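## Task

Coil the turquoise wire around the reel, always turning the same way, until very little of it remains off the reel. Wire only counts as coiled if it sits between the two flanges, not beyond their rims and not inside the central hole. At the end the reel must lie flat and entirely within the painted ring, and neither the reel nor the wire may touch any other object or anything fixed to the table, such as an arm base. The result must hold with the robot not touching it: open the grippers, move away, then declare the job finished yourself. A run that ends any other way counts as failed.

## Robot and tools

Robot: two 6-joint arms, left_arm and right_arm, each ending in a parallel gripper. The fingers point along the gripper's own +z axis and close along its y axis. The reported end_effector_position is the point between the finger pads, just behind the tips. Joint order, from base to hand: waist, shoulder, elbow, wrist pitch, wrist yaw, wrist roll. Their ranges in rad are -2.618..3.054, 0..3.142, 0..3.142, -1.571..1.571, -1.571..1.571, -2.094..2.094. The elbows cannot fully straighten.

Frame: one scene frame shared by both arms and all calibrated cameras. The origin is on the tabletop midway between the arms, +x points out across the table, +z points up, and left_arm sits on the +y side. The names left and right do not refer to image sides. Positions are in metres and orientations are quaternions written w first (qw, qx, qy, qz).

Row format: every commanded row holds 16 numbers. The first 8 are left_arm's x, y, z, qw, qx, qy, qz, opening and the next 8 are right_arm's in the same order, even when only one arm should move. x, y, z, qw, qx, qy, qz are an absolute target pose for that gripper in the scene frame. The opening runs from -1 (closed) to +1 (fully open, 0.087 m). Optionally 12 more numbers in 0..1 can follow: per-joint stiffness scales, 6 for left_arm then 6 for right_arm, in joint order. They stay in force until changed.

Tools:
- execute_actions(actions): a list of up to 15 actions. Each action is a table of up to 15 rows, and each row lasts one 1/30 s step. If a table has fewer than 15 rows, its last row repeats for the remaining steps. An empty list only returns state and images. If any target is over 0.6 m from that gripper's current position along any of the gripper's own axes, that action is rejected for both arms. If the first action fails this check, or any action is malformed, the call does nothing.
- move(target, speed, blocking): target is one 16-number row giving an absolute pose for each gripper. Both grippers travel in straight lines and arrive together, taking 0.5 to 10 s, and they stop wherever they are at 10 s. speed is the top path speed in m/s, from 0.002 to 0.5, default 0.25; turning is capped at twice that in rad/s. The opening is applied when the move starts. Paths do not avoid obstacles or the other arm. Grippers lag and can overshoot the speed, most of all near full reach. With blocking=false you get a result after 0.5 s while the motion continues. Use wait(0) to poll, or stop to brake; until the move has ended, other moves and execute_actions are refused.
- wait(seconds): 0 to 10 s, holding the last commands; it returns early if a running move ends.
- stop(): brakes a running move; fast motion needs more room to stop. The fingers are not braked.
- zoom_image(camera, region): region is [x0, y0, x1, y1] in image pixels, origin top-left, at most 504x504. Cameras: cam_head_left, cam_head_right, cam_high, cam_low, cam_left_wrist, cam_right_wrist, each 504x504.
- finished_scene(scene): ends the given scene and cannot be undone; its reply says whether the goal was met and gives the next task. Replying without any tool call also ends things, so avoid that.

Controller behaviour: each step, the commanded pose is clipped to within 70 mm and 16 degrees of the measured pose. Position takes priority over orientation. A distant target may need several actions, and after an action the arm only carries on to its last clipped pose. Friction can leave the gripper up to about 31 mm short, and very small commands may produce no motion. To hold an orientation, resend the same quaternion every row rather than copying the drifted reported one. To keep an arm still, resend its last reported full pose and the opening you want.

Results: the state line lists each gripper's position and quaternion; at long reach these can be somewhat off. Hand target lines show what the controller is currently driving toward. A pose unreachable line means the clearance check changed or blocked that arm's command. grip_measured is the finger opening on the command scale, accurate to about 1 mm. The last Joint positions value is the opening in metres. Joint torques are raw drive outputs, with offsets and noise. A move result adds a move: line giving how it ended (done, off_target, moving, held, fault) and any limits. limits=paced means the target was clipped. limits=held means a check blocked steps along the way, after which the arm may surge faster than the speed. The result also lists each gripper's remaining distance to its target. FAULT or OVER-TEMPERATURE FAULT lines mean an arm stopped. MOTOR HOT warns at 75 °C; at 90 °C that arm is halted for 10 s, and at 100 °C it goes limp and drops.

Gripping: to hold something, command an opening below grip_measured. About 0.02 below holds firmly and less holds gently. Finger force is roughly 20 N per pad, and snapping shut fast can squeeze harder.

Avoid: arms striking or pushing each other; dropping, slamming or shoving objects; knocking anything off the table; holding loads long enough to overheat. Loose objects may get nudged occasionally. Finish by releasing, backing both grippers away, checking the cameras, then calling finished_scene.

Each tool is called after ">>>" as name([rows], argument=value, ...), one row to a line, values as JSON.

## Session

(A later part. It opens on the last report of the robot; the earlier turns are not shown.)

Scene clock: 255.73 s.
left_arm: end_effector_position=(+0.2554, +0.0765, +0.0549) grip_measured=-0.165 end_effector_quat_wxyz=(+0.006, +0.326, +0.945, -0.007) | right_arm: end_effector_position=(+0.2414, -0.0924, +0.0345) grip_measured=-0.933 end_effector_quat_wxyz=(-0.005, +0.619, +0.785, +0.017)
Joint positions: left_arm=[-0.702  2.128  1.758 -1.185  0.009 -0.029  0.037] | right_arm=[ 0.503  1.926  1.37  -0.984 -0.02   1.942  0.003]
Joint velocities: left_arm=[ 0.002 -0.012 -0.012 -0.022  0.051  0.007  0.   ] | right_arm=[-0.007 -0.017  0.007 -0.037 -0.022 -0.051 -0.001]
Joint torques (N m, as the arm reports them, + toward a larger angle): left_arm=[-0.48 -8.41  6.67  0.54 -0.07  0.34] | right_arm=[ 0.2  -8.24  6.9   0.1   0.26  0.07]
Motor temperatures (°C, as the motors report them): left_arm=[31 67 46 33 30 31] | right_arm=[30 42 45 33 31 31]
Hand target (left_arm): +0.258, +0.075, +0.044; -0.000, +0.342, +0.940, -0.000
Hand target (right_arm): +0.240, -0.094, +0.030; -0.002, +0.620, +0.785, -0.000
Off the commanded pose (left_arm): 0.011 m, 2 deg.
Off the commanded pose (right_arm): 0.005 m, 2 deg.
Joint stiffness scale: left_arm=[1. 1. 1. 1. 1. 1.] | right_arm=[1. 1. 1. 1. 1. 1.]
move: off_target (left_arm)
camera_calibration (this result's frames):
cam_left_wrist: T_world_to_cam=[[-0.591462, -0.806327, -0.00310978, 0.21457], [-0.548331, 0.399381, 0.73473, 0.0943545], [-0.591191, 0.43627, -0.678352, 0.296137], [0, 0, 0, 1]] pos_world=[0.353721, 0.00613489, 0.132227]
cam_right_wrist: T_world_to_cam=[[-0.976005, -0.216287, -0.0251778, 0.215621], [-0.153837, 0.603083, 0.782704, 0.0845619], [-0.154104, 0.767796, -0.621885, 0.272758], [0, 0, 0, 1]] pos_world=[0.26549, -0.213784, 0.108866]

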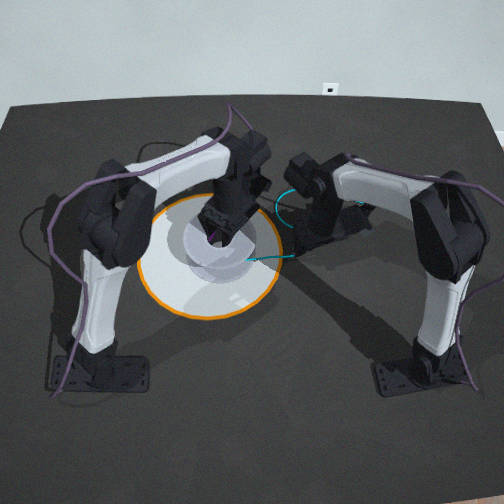

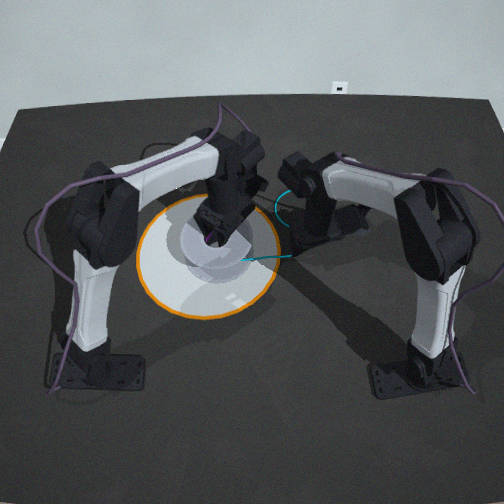

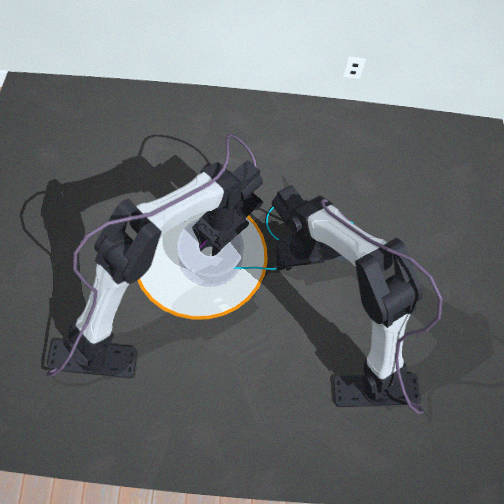

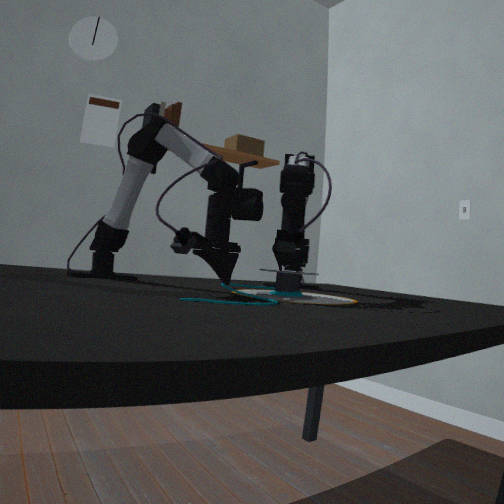

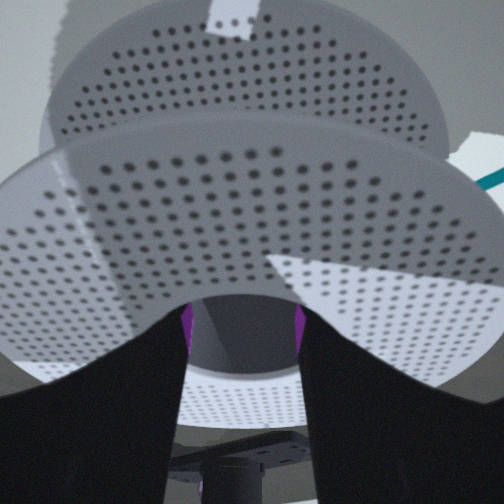

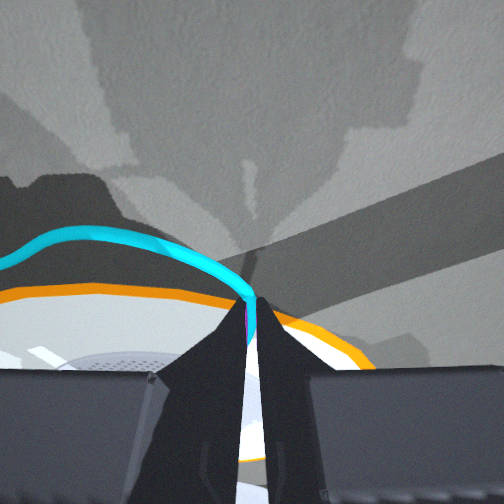

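>>> move(target=[0.259,0.075,0.045,0,0.342,0.94,0,0.3,0.24,-0.088,0.0,0,0.62,0.785,0,-1], speed=0.1)

>>> move(target=[0.259,0.075,0.045,0,0.342,0.94,0,0.3,0.24,-0.088,0.0,0,0.62,0.785,0,-0.75])

>>> move(target=[0.259,0.075,0.045,0,0.342,0.94,0,0.3,0.24,-0.36,0.0,0,0.69,0.724,0,-0.75], speed=0.08)

>>> move(target=[0.259,0.075,0.045,0,0.342,0.94,0,0.3,0.24,-0.36,0.0,0,0.69,0.724,0,-1])

Scene clock: 265.60 s.
left_arm: end_effector_position=(+0.2555, +0.0768, +0.0550) grip_measured=-0.165 end_effector_quat_wxyz=(+0.006, +0.331, +0.944, -0.007) | right_arm: end_effector_position=(+0.2440, -0.0877, +0.0127) grip_measured=-0.933 end_effector_quat_wxyz=(-0.003, +0.620, +0.784, +0.010)
Joint positions: left_arm=[-0.702  2.128  1.758 -1.186  0.01  -0.019  0.037] | right_arm=[ 0.513  1.982  1.36  -0.931 -0.011  1.954  0.003]
Joint velocities: left_arm=[ 0.007 -0.017 -0.012 -0.037  0.066 -0.066 -0.   ] | right_arm=[ 0.012 -0.007 -0.002  0.007  0.051  0.037  0.001]
Joint torques (N m, as the arm reports them, + toward a larger angle): left_arm=[-0.33 -8.35  6.93  0.51 -0.07  0.3 ] | right_arm=[ 0.57 -8.58  4.15  0.46  0.24  0.11]
Motor temperatures (°C, as the motors report them): left_arm=[31 67 46 33 30 31] | right_arm=[30 42 45 33 31 31]
Hand target (left_arm): +0.259, +0.075, +0.045; +0.000, +0.342, +0.940, -0.000
Hand target (right_arm): +0.240, -0.088, -0.000; -0.000, +0.620, +0.785, -0.000
Off the commanded pose (left_arm): 0.011 m, 2 deg.
Off the commanded pose (right_arm): 0.013 m, 1 deg.
Joint stiffness scale: left_arm=[1. 1. 1. 1. 1. 1.] | right_arm=[1. 1. 1. 1. 1. 1.]
move: off_target (left_arm, right_arm)
camera_calibration (this result's frames):
cam_left_wrist: T_world_to_cam=[[-0.59974, -0.80019, -0.00289927, 0.216413], [-0.543917, 0.405001, 0.734935, 0.0927127], [-0.586913, 0.442346, -0.678132, 0.294504], [0, 0, 0, 1]] pos_world=[0.353067, 0.00534974, 0.132202]
cam_right_wrist: T_world_to_cam=[[-0.97658, -0.214522, -0.0164754, 0.218851], [-0.148011, 0.61427, 0.77509, 0.0987906], [-0.156153, 0.759376, -0.631636, 0.255893], [0, 0, 0, 1]] pos_world=[0.268306, -0.208055, 0.0886652]

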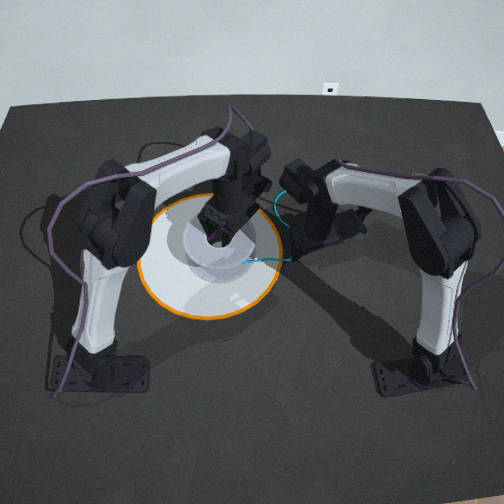

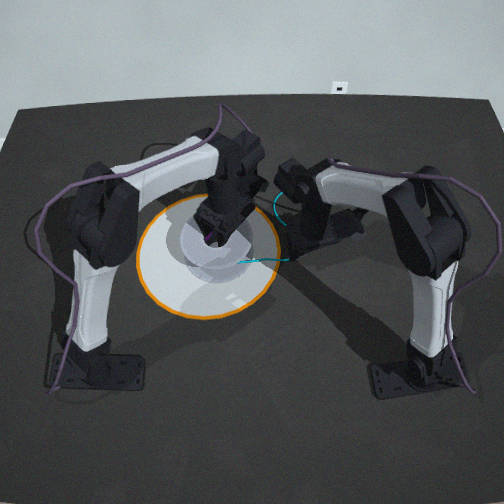

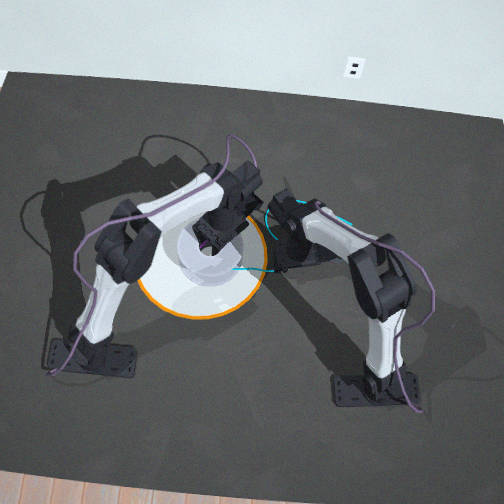

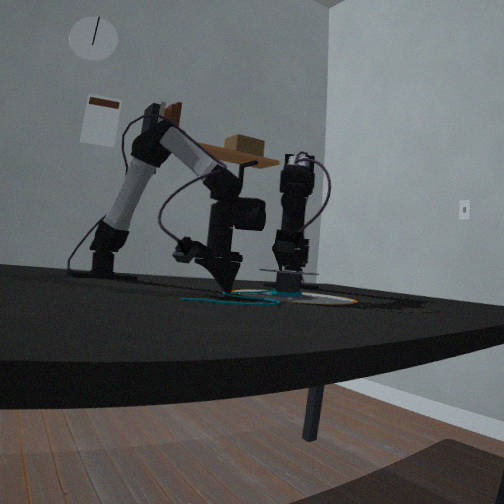

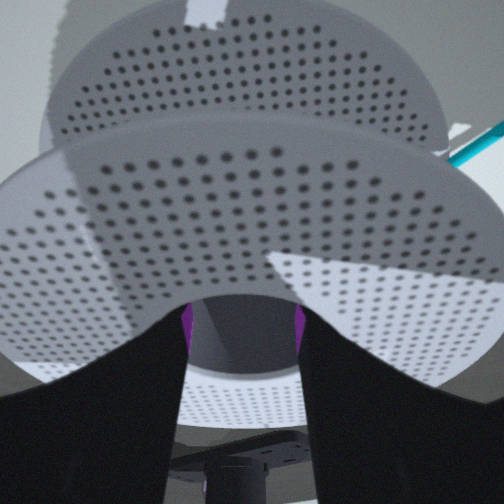

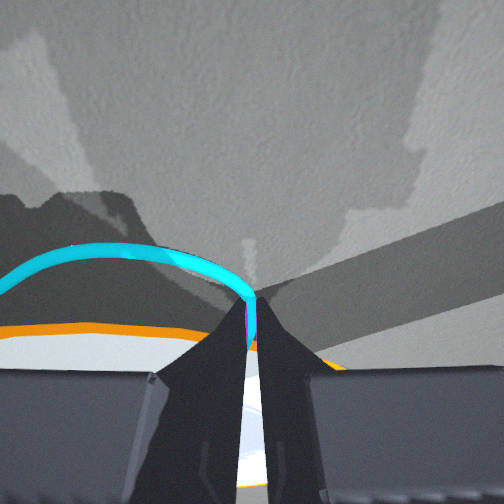

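Scene clock: 266.30 s.
left_arm: end_effector_position=(+0.2555, +0.0768, +0.0550) grip_measured=-0.165 end_effector_quat_wxyz=(+0.006, +0.331, +0.944, -0.007) | right_arm: end_effector_position=(+0.2423, -0.0880, +0.0128) grip_measured=-0.751 end_effector_quat_wxyz=(-0.006, +0.620, +0.784, +0.008)
Joint positions: left_arm=[-0.702  2.128  1.758 -1.186  0.01  -0.019  0.037] | right_arm=[ 0.513  1.982  1.36  -0.937 -0.015  1.954  0.011]
Joint velocities: left_arm=[ 0.012 -0.007 -0.017  0.051  0.022  0.022  0.001] | right_arm=[ 0.017 -0.007 -0.002  0.095 -0.051  0.022 -0.   ]
Joint torques (N m, as the arm reports them, + toward a larger angle): left_arm=[-0.32 -8.35  6.93  0.51 -0.07  0.3 ] | right_arm=[ 0.6  -8.65  3.96  0.52  0.24  0.15]
Motor temperatures (°C, as the motors report them): left_arm=[31 67 46 33 30 31] | right_arm=[30 42 45 33 31 31]
Hand target (left_arm): +0.259, +0.075, +0.045; +0.000, +0.342, +0.940, -0.000
Hand target (right_arm): +0.240, -0.088, +0.000; -0.000, +0.620, +0.785, -0.000
Off the commanded pose (left_arm): 0.011 m, 2 deg.
Off the commanded pose (right_arm): 0.013 m, 1 deg.
Joint stiffness scale: left_arm=[1. 1. 1. 1. 1. 1.] | right_arm=[1. 1. 1. 1. 1. 1.]
move: off_target (left_arm, right_arm)
camera_calibration (this result's frames):
cam_left_wrist: T_world_to_cam=[[-0.599434, -0.800419, -0.00289358, 0.216336], [-0.544066, 0.404795, 0.734937, 0.0927661], [-0.587086, 0.442121, -0.678129, 0.294565], [0, 0, 0, 1]] pos_world=[0.353085, 0.00537473, 0.132202]
cam_right_wrist: T_world_to_cam=[[-0.976582, -0.214957, -0.00902457, 0.216954], [-0.142472, 0.614701, 0.775786, 0.09744], [-0.161213, 0.758905, -0.630931, 0.257118], [0, 0, 0, 1]] pos_world=[0.267207, -0.208388, 0.0885889]

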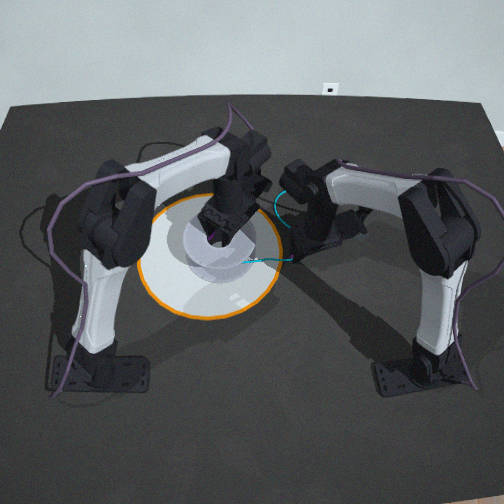

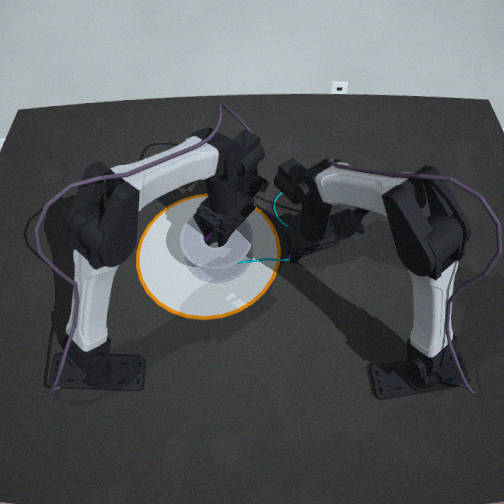

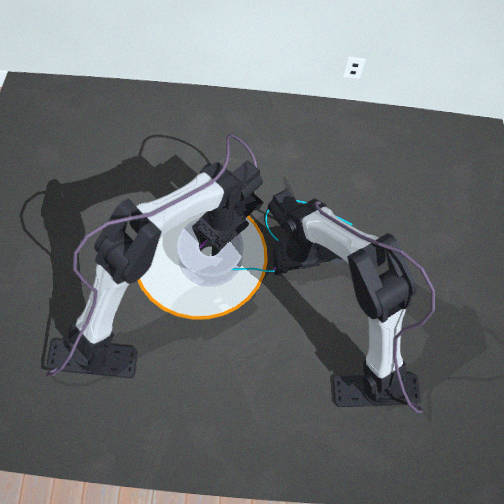

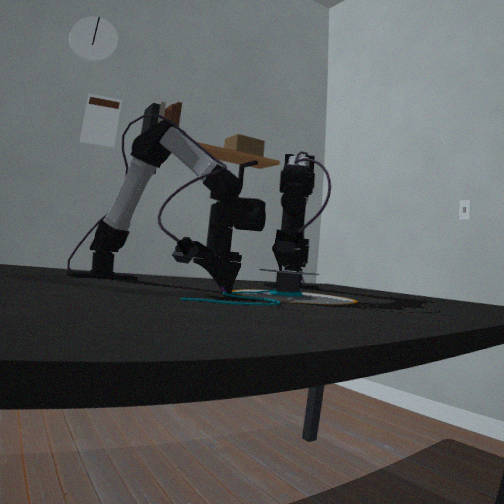

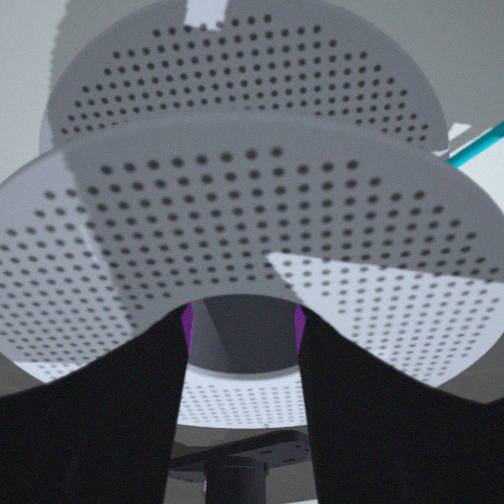

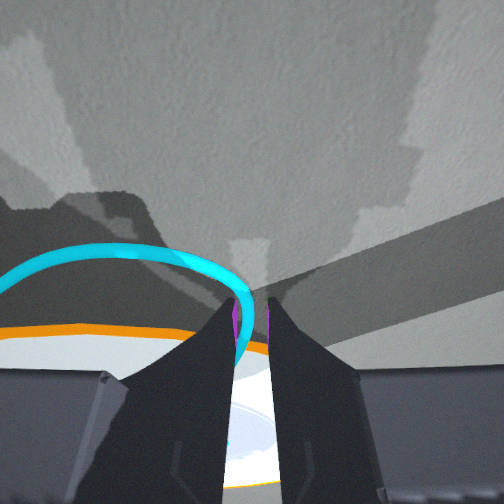

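Scene clock: 270.13 s.
left_arm: end_effector_position=(+0.2555, +0.0768, +0.0550) grip_measured=-0.165 end_effector_quat_wxyz=(+0.006, +0.331, +0.944, -0.007) | right_arm: end_effector_position=(+0.2481, -0.3460, +0.0109) grip_measured=-0.750 end_effector_quat_wxyz=(-0.005, +0.687, +0.726, +0.036)
Joint positions: left_arm=[-0.702  2.128  1.758 -1.186  0.01  -0.018  0.037] | right_arm=[-0.303  1.742  1.023 -0.822 -0.067  1.317  0.011]
Joint velocities: left_arm=[ 0.017 -0.007 -0.002 -0.022 -0.022  0.007 -0.   ] | right_arm=[-0.012  0.002 -0.002  0.037 -0.066  0.037 -0.001]
Joint torques (N m, as the arm reports them, + toward a larger angle): left_arm=[-0.31 -8.35  6.93  0.51 -0.07  0.29] | right_arm=[-1.75 -7.2   3.75  0.52  0.76 -0.15]
Motor temperatures (°C, as the motors report them): left_arm=[31 67 46 33 30 31] | right_arm=[30 42 45 33 31 31]
Hand target (left_arm): +0.259, +0.075, +0.045; +0.000, +0.342, +0.940, -0.000
Hand target (right_arm): +0.240, -0.365, +0.000; +0.011, +0.690, +0.724, -0.000
Off the commanded pose (left_arm): 0.011 m, 2 deg.
Off the commanded pose (right_arm): 0.020 m, 4 deg.
Joint stiffness scale: left_arm=[1. 1. 1. 1. 1. 1.] | right_arm=[1. 1. 1. 1. 1. 1.]
move: off_target (left_arm, right_arm)
camera_calibration (this result's frames):
cam_left_wrist: T_world_to_cam=[[-0.600045, -0.799961, -0.00290497, 0.216489], [-0.543767, 0.405207, 0.734932, 0.0926593], [-0.58674, 0.442572, -0.678134, 0.294443], [0, 0, 0, 1]] pos_world=[0.35305, 0.00532476, 0.132202]
cam_right_wrist: T_world_to_cam=[[-0.998102, -0.0367962, -0.049379, 0.234577], [-0.0615811, 0.597827, 0.799256, 0.232095], [0.000110536, 0.80078, -0.598959, 0.426724], [0, 0, 0, 1]] pos_world=[0.248377, -0.471833, 0.0816698]

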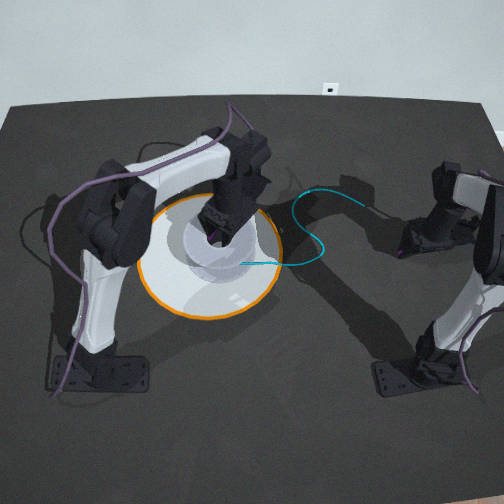

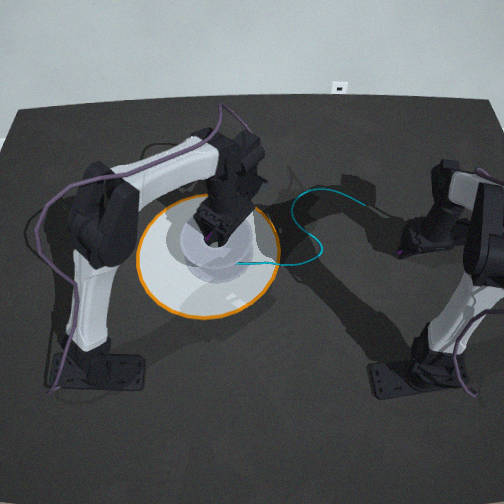

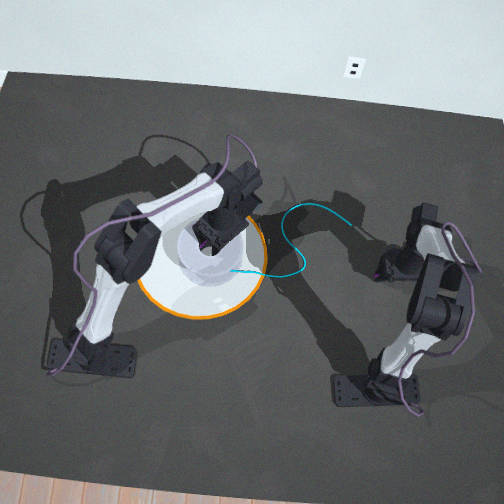

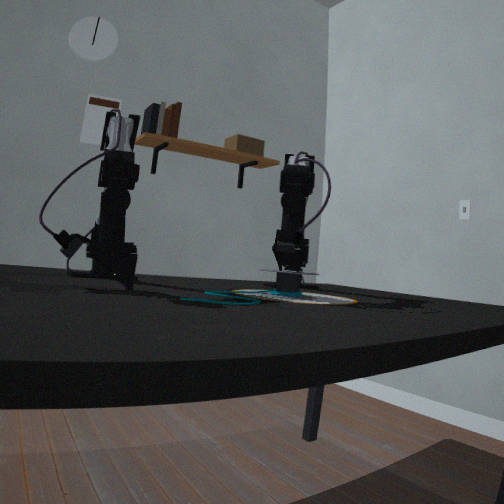

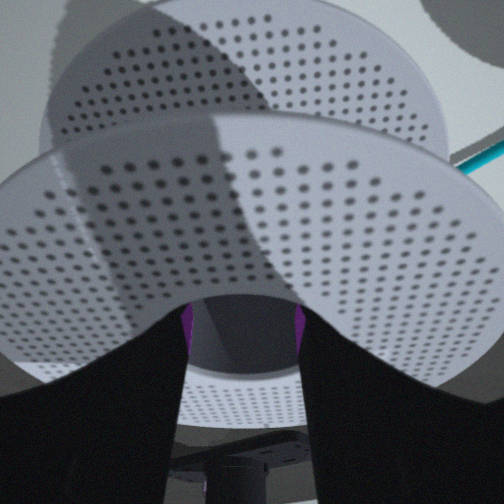

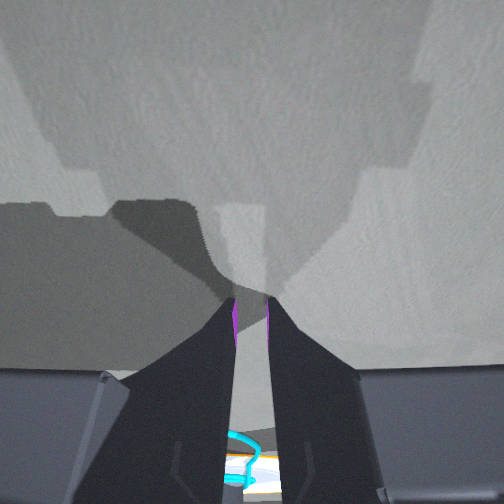

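Scene clock: 270.83 s.
left_arm: end_effector_position=(+0.2555, +0.0768, +0.0550) grip_measured=-0.165 end_effector_quat_wxyz=(+0.006, +0.331, +0.944, -0.007) | right_arm: end_effector_position=(+0.2471, -0.3457, +0.0109) grip_measured=-1.000 end_effector_quat_wxyz=(-0.007, +0.687, +0.726, +0.035)
Joint positions: left_arm=[-0.702  2.128  1.758 -1.186  0.01  -0.018  0.037] | right_arm=[-0.303  1.742  1.023 -0.826 -0.067  1.317  0.   ]
Joint velocities: left_arm=[-0.012 -0.002 -0.012  0.007 -0.037 -0.037  0.   ] | right_arm=[ 0.017  0.007 -0.002 -0.007  0.095 -0.022  0.   ]
Joint torques (N m, as the arm reports them, + toward a larger angle): left_arm=[-0.31 -8.34  6.93  0.51 -0.07  0.29] | right_arm=[-1.08 -6.15  4.57  0.39  0.69 -0.05]
Motor temperatures (°C, as the motors report them): left_arm=[31 67 46 33 30 31] | right_arm=[30 42 45 33 31 31]
Hand target (left_arm): +0.259, +0.075, +0.045; +0.000, +0.342, +0.940, -0.000
Hand target (right_arm): +0.240, -0.359, +0.000; -0.000, +0.690, +0.724, +0.000
Off the commanded pose (left_arm): 0.011 m, 2 deg.
Off the commanded pose (right_arm): 0.019 m, 4 deg.
Joint stiffness scale: left_arm=[1. 1. 1. 1. 1. 1.] | right_arm=[1. 1. 1. 1. 1. 1.]
move: off_target (left_arm, right_arm)
camera_calibration (this result's frames):
cam_left_wrist: T_world_to_cam=[[-0.600045, -0.799961, -0.00290497, 0.216489], [-0.543767, 0.405207, 0.734932, 0.0926593], [-0.58674, 0.442572, -0.678134, 0.294443], [0, 0, 0, 1]] pos_world=[0.35305, 0.00532476, 0.132202]
cam_right_wrist: T_world_to_cam=[[-0.998293, -0.0367497, -0.0453935, 0.233609], [-0.0583588, 0.596862, 0.800219, 0.230704], [-0.00231415, 0.801502, -0.597988, 0.427366], [0, 0, 0, 1]] pos_world=[0.247662, -0.471648, 0.0815508]

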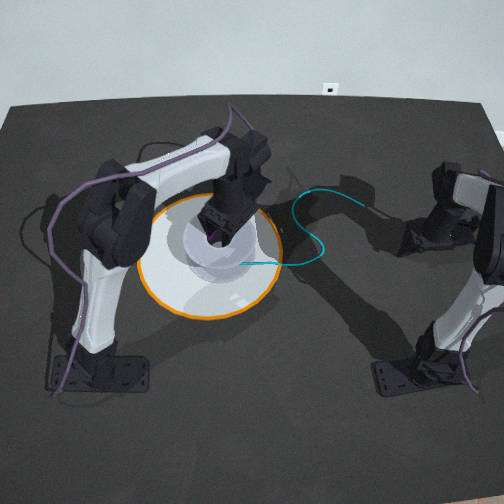

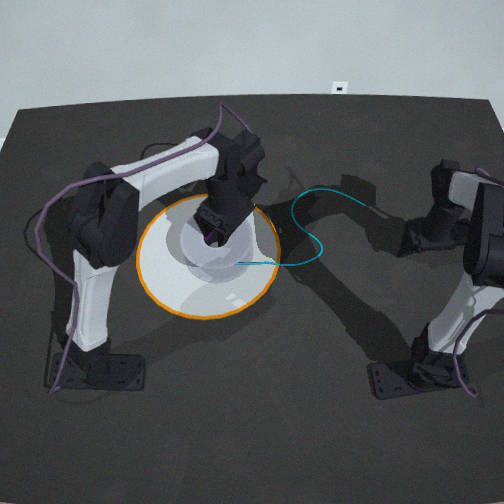

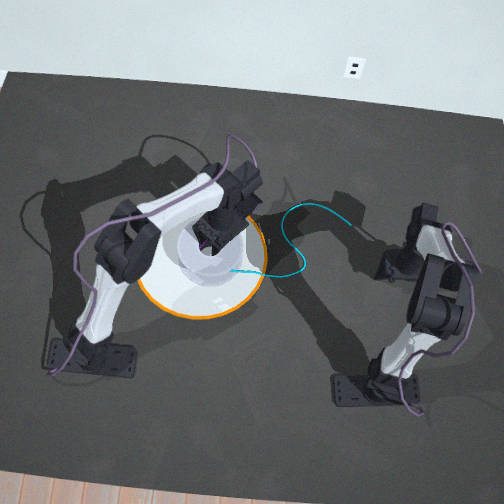

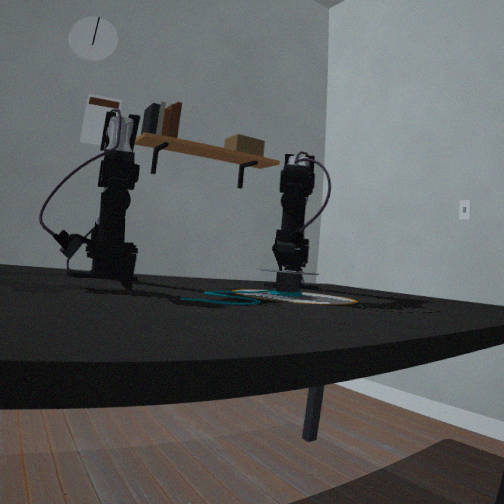

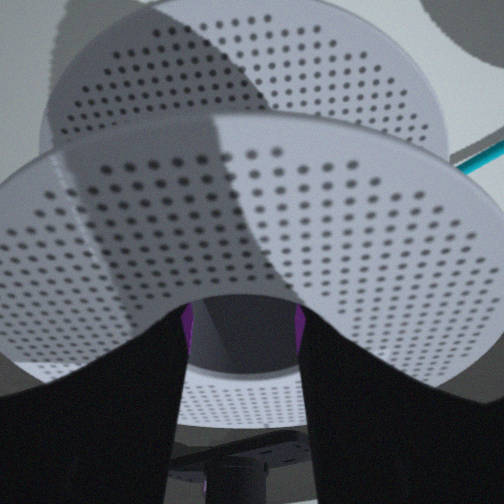

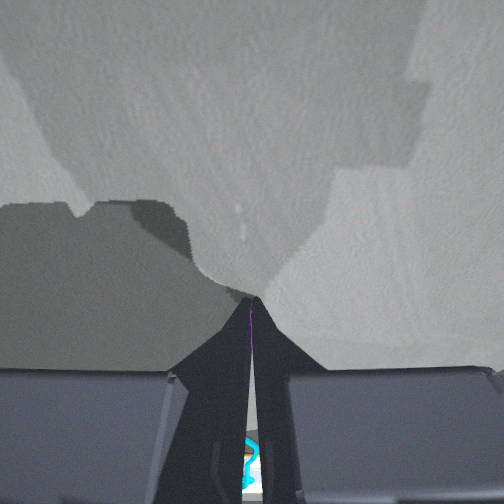

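>>> move(target=[0.259,0.075,0.045,0,0.342,0.94,0,0.3,0.3,-0.32,0.07,0,0.72,0.694,0,0])

>>> move(target=[0.259,0.075,0.045,0,0.342,0.94,0,0.3,0.39,-0.25,0.07,0,0.755,0.656,0,0])

Scene clock: 276.03 s.
left_arm: end_effector_position=(+0.2555, +0.0768, +0.0550) grip_measured=-0.165 end_effector_quat_wxyz=(+0.006, +0.331, +0.944, -0.007) | right_arm: end_effector_position=(+0.2980, -0.3199, +0.0725) grip_measured=+0.000 end_effector_quat_wxyz=(+0.001, +0.719, +0.695, +0.010)
Joint positions: left_arm=[-0.702  2.128  1.758 -1.186  0.01  -0.018  0.037] | right_arm=[-0.173  1.831  1.403 -1.127 -0.014  1.536  0.044]
Joint velocities: left_arm=[-0.002  0.007 -0.007 -0.007 -0.051  0.051  0.   ] | right_arm=[-0.002 -0.002 -0.012 -0.037 -0.007  0.037 -0.001]
Joint torques (N m, as the arm reports them, + toward a larger angle): left_arm=[-0.32 -8.35  6.93  0.51 -0.07  0.29] | right_arm=[ 0.35 -7.44  7.11  0.22  0.23  0.04]
Motor temperatures (°C, as the motors report them): left_arm=[31 66 47 33 30 31] | right_arm=[30 42 45 33 32 31]
Hand target (left_arm): +0.259, +0.075, +0.045; +0.000, +0.342, +0.940, -0.000
Hand target (right_arm): +0.299, -0.319, +0.070; -0.001, +0.720, +0.694, +0.001
Off the commanded pose (left_arm): 0.011 m, 2 deg.
Off the commanded pose (right_arm): 0.003 m, 1 deg.
Joint stiffness scale: left_arm=[1. 1. 1. 1. 1. 1.] | right_arm=[1. 1. 1. 1. 1. 1.]
move: off_target (left_arm)
camera_calibration (this result's frames):
cam_left_wrist: T_world_to_cam=[[-0.600045, -0.799961, -0.00290497, 0.216489], [-0.543767, 0.405207, 0.734932, 0.0926593], [-0.58674, 0.442572, -0.678134, 0.294443], [0, 0, 0, 1]] pos_world=[0.35305, 0.00532476, 0.132202]
cam_right_wrist: T_world_to_cam=[[-0.998494, 0.0511295, -0.0198953, 0.314444], [0.0170975, 0.634557, 0.772687, 0.160556], [0.0521318, 0.771183, -0.634476, 0.420367], [0, 0, 0, 1]] pos_world=[0.289311, -0.442139, 0.148909]

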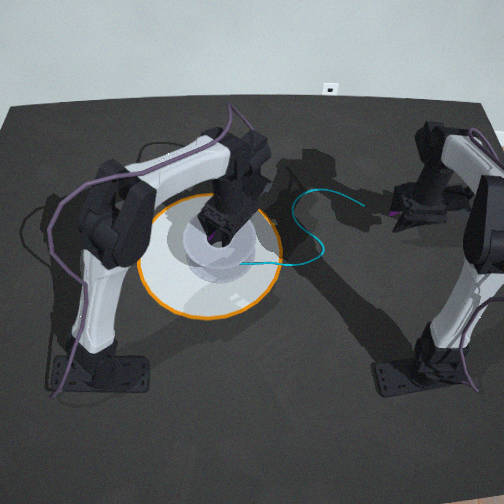

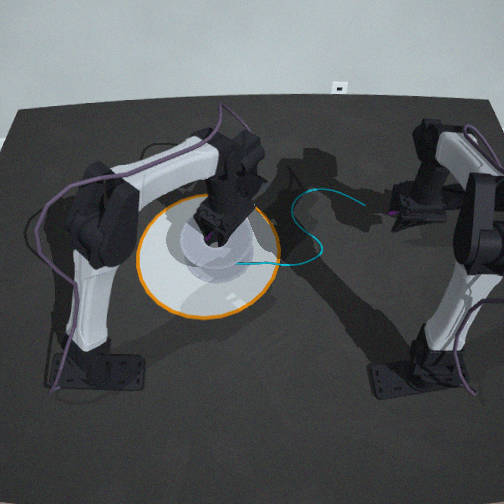

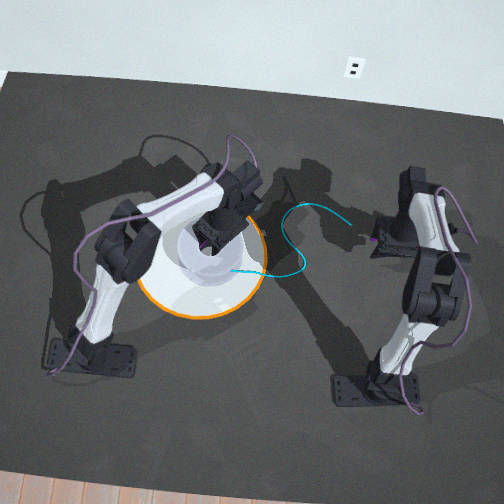

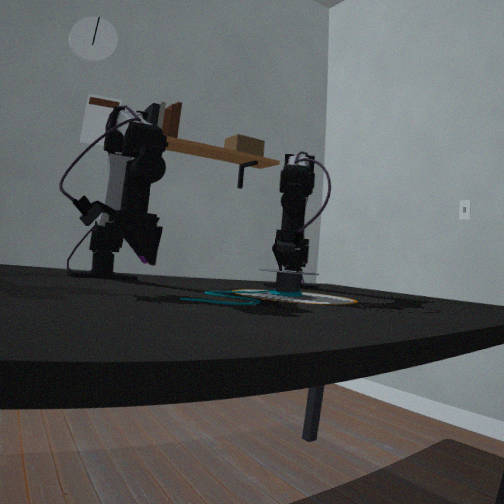

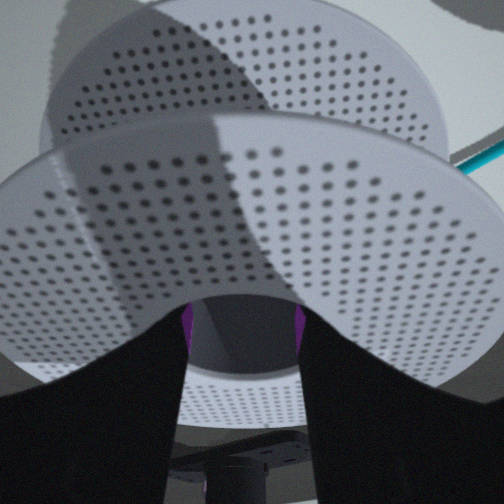

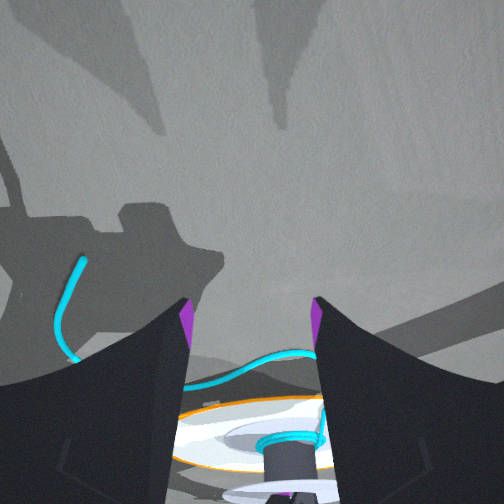

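Scene clock: 277.23 s.
left_arm: end_effector_position=(+0.2555, +0.0768, +0.0550) grip_measured=-0.165 end_effector_quat_wxyz=(+0.006, +0.331, +0.944, -0.007) | right_arm: end_effector_position=(+0.3887, -0.2498, +0.0748) grip_measured=+0.000 end_effector_quat_wxyz=(-0.001, +0.753, +0.658, +0.010)
Joint positions: left_arm=[-0.702  2.128  1.758 -1.186  0.01  -0.018  0.037] | right_arm=[ 0.007  2.186  1.924 -1.294 -0.013  1.815  0.044]
Joint velocities: left_arm=[-0.002 -0.017 -0.007  0.066 -0.066 -0.022  0.   ] | right_arm=[-0.027 -0.012 -0.007  0.007 -0.007 -0.022 -0.001]
Joint torques (N m, as the arm reports them, + toward a larger angle): left_arm=[-0.32 -8.34  6.93  0.51 -0.07  0.3 ] | right_arm=[ -0.01 -10.74   7.33   0.2    0.2    0.12]
Motor temperatures (°C, as the motors report them): left_arm=[31 66 47 33 30 31] | right_arm=[30 42 45 33 31 31]
Hand target (left_arm): +0.259, +0.075, +0.045; +0.000, +0.342, +0.940, -0.000
Hand target (right_arm): +0.390, -0.250, +0.070; -0.002, +0.755, +0.656, +0.001
Off the commanded pose (left_arm): 0.011 m, 2 deg.
Off the commanded pose (right_arm): 0.005 m, 1 deg.
Joint stiffness scale: left_arm=[1. 1. 1. 1. 1. 1.] | right_arm=[1. 1. 1. 1. 1. 1.]
move: off_target (left_arm)
camera_calibration (this result's frames):
cam_left_wrist: T_world_to_cam=[[-0.600045, -0.799961, -0.00290497, 0.216489], [-0.543767, 0.405207, 0.734932, 0.0926593], [-0.58674, 0.442572, -0.678134, 0.294443], [0, 0, 0, 1]] pos_world=[0.35305, 0.00532476, 0.132202]
cam_right_wrist: T_world_to_cam=[[-0.988545, 0.150145, -0.0153431, 0.422031], [0.0832029, 0.626957, 0.774598, 0.0850195], [0.125922, 0.764449, -0.632267, 0.332467], [0, 0, 0, 1]] pos_world=[0.368258, -0.370824, 0.150828]

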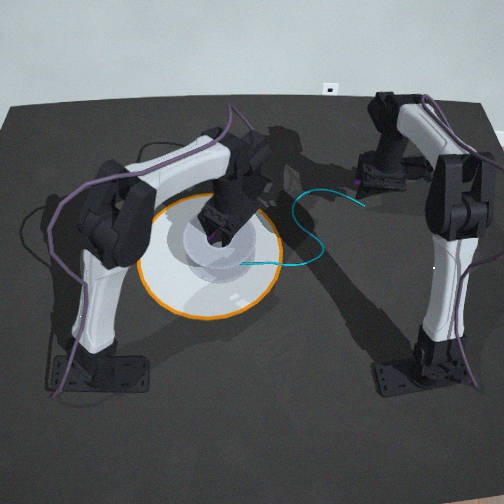

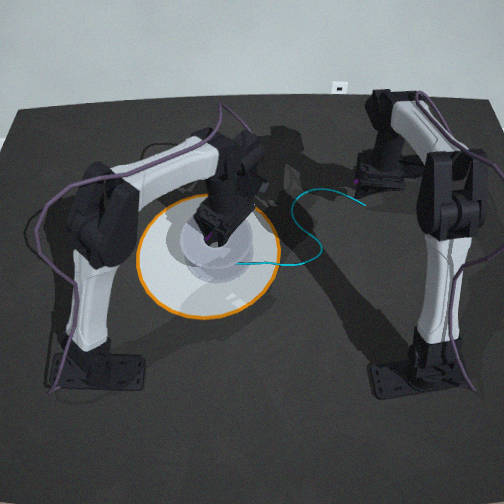

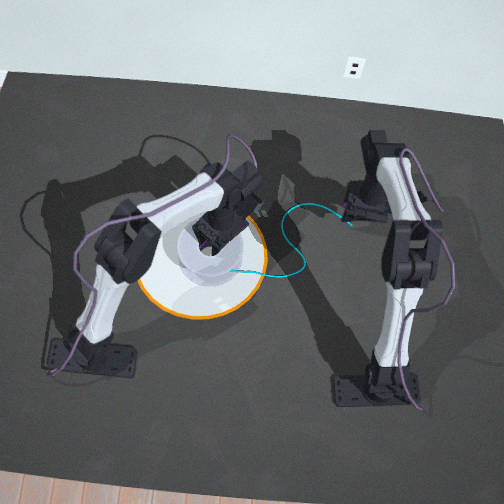

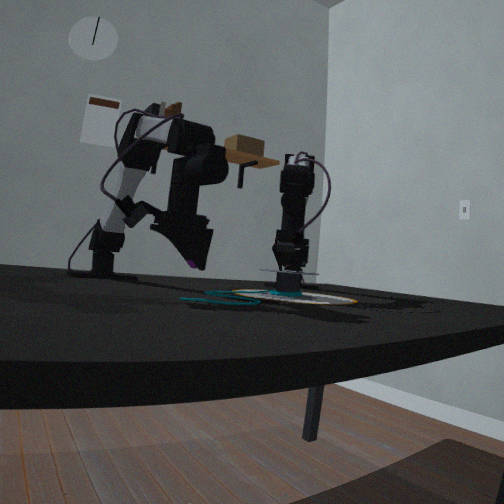

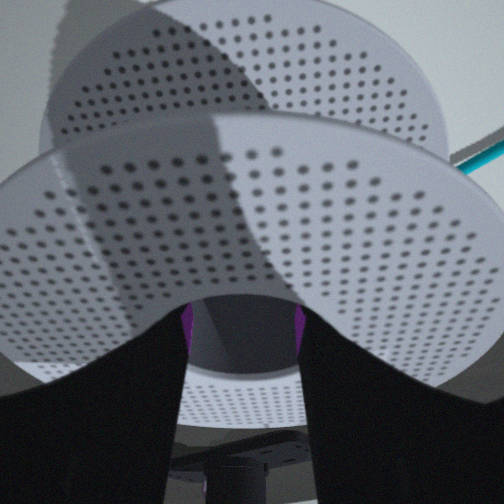

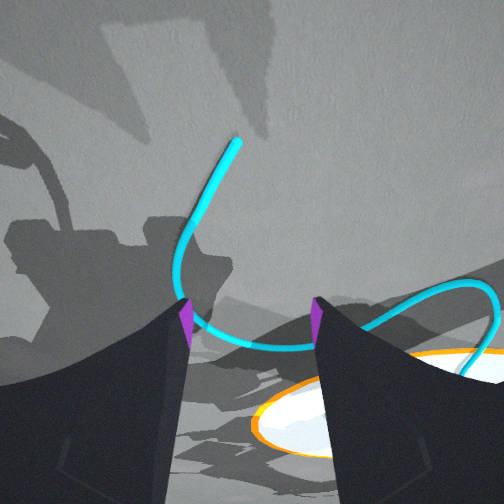

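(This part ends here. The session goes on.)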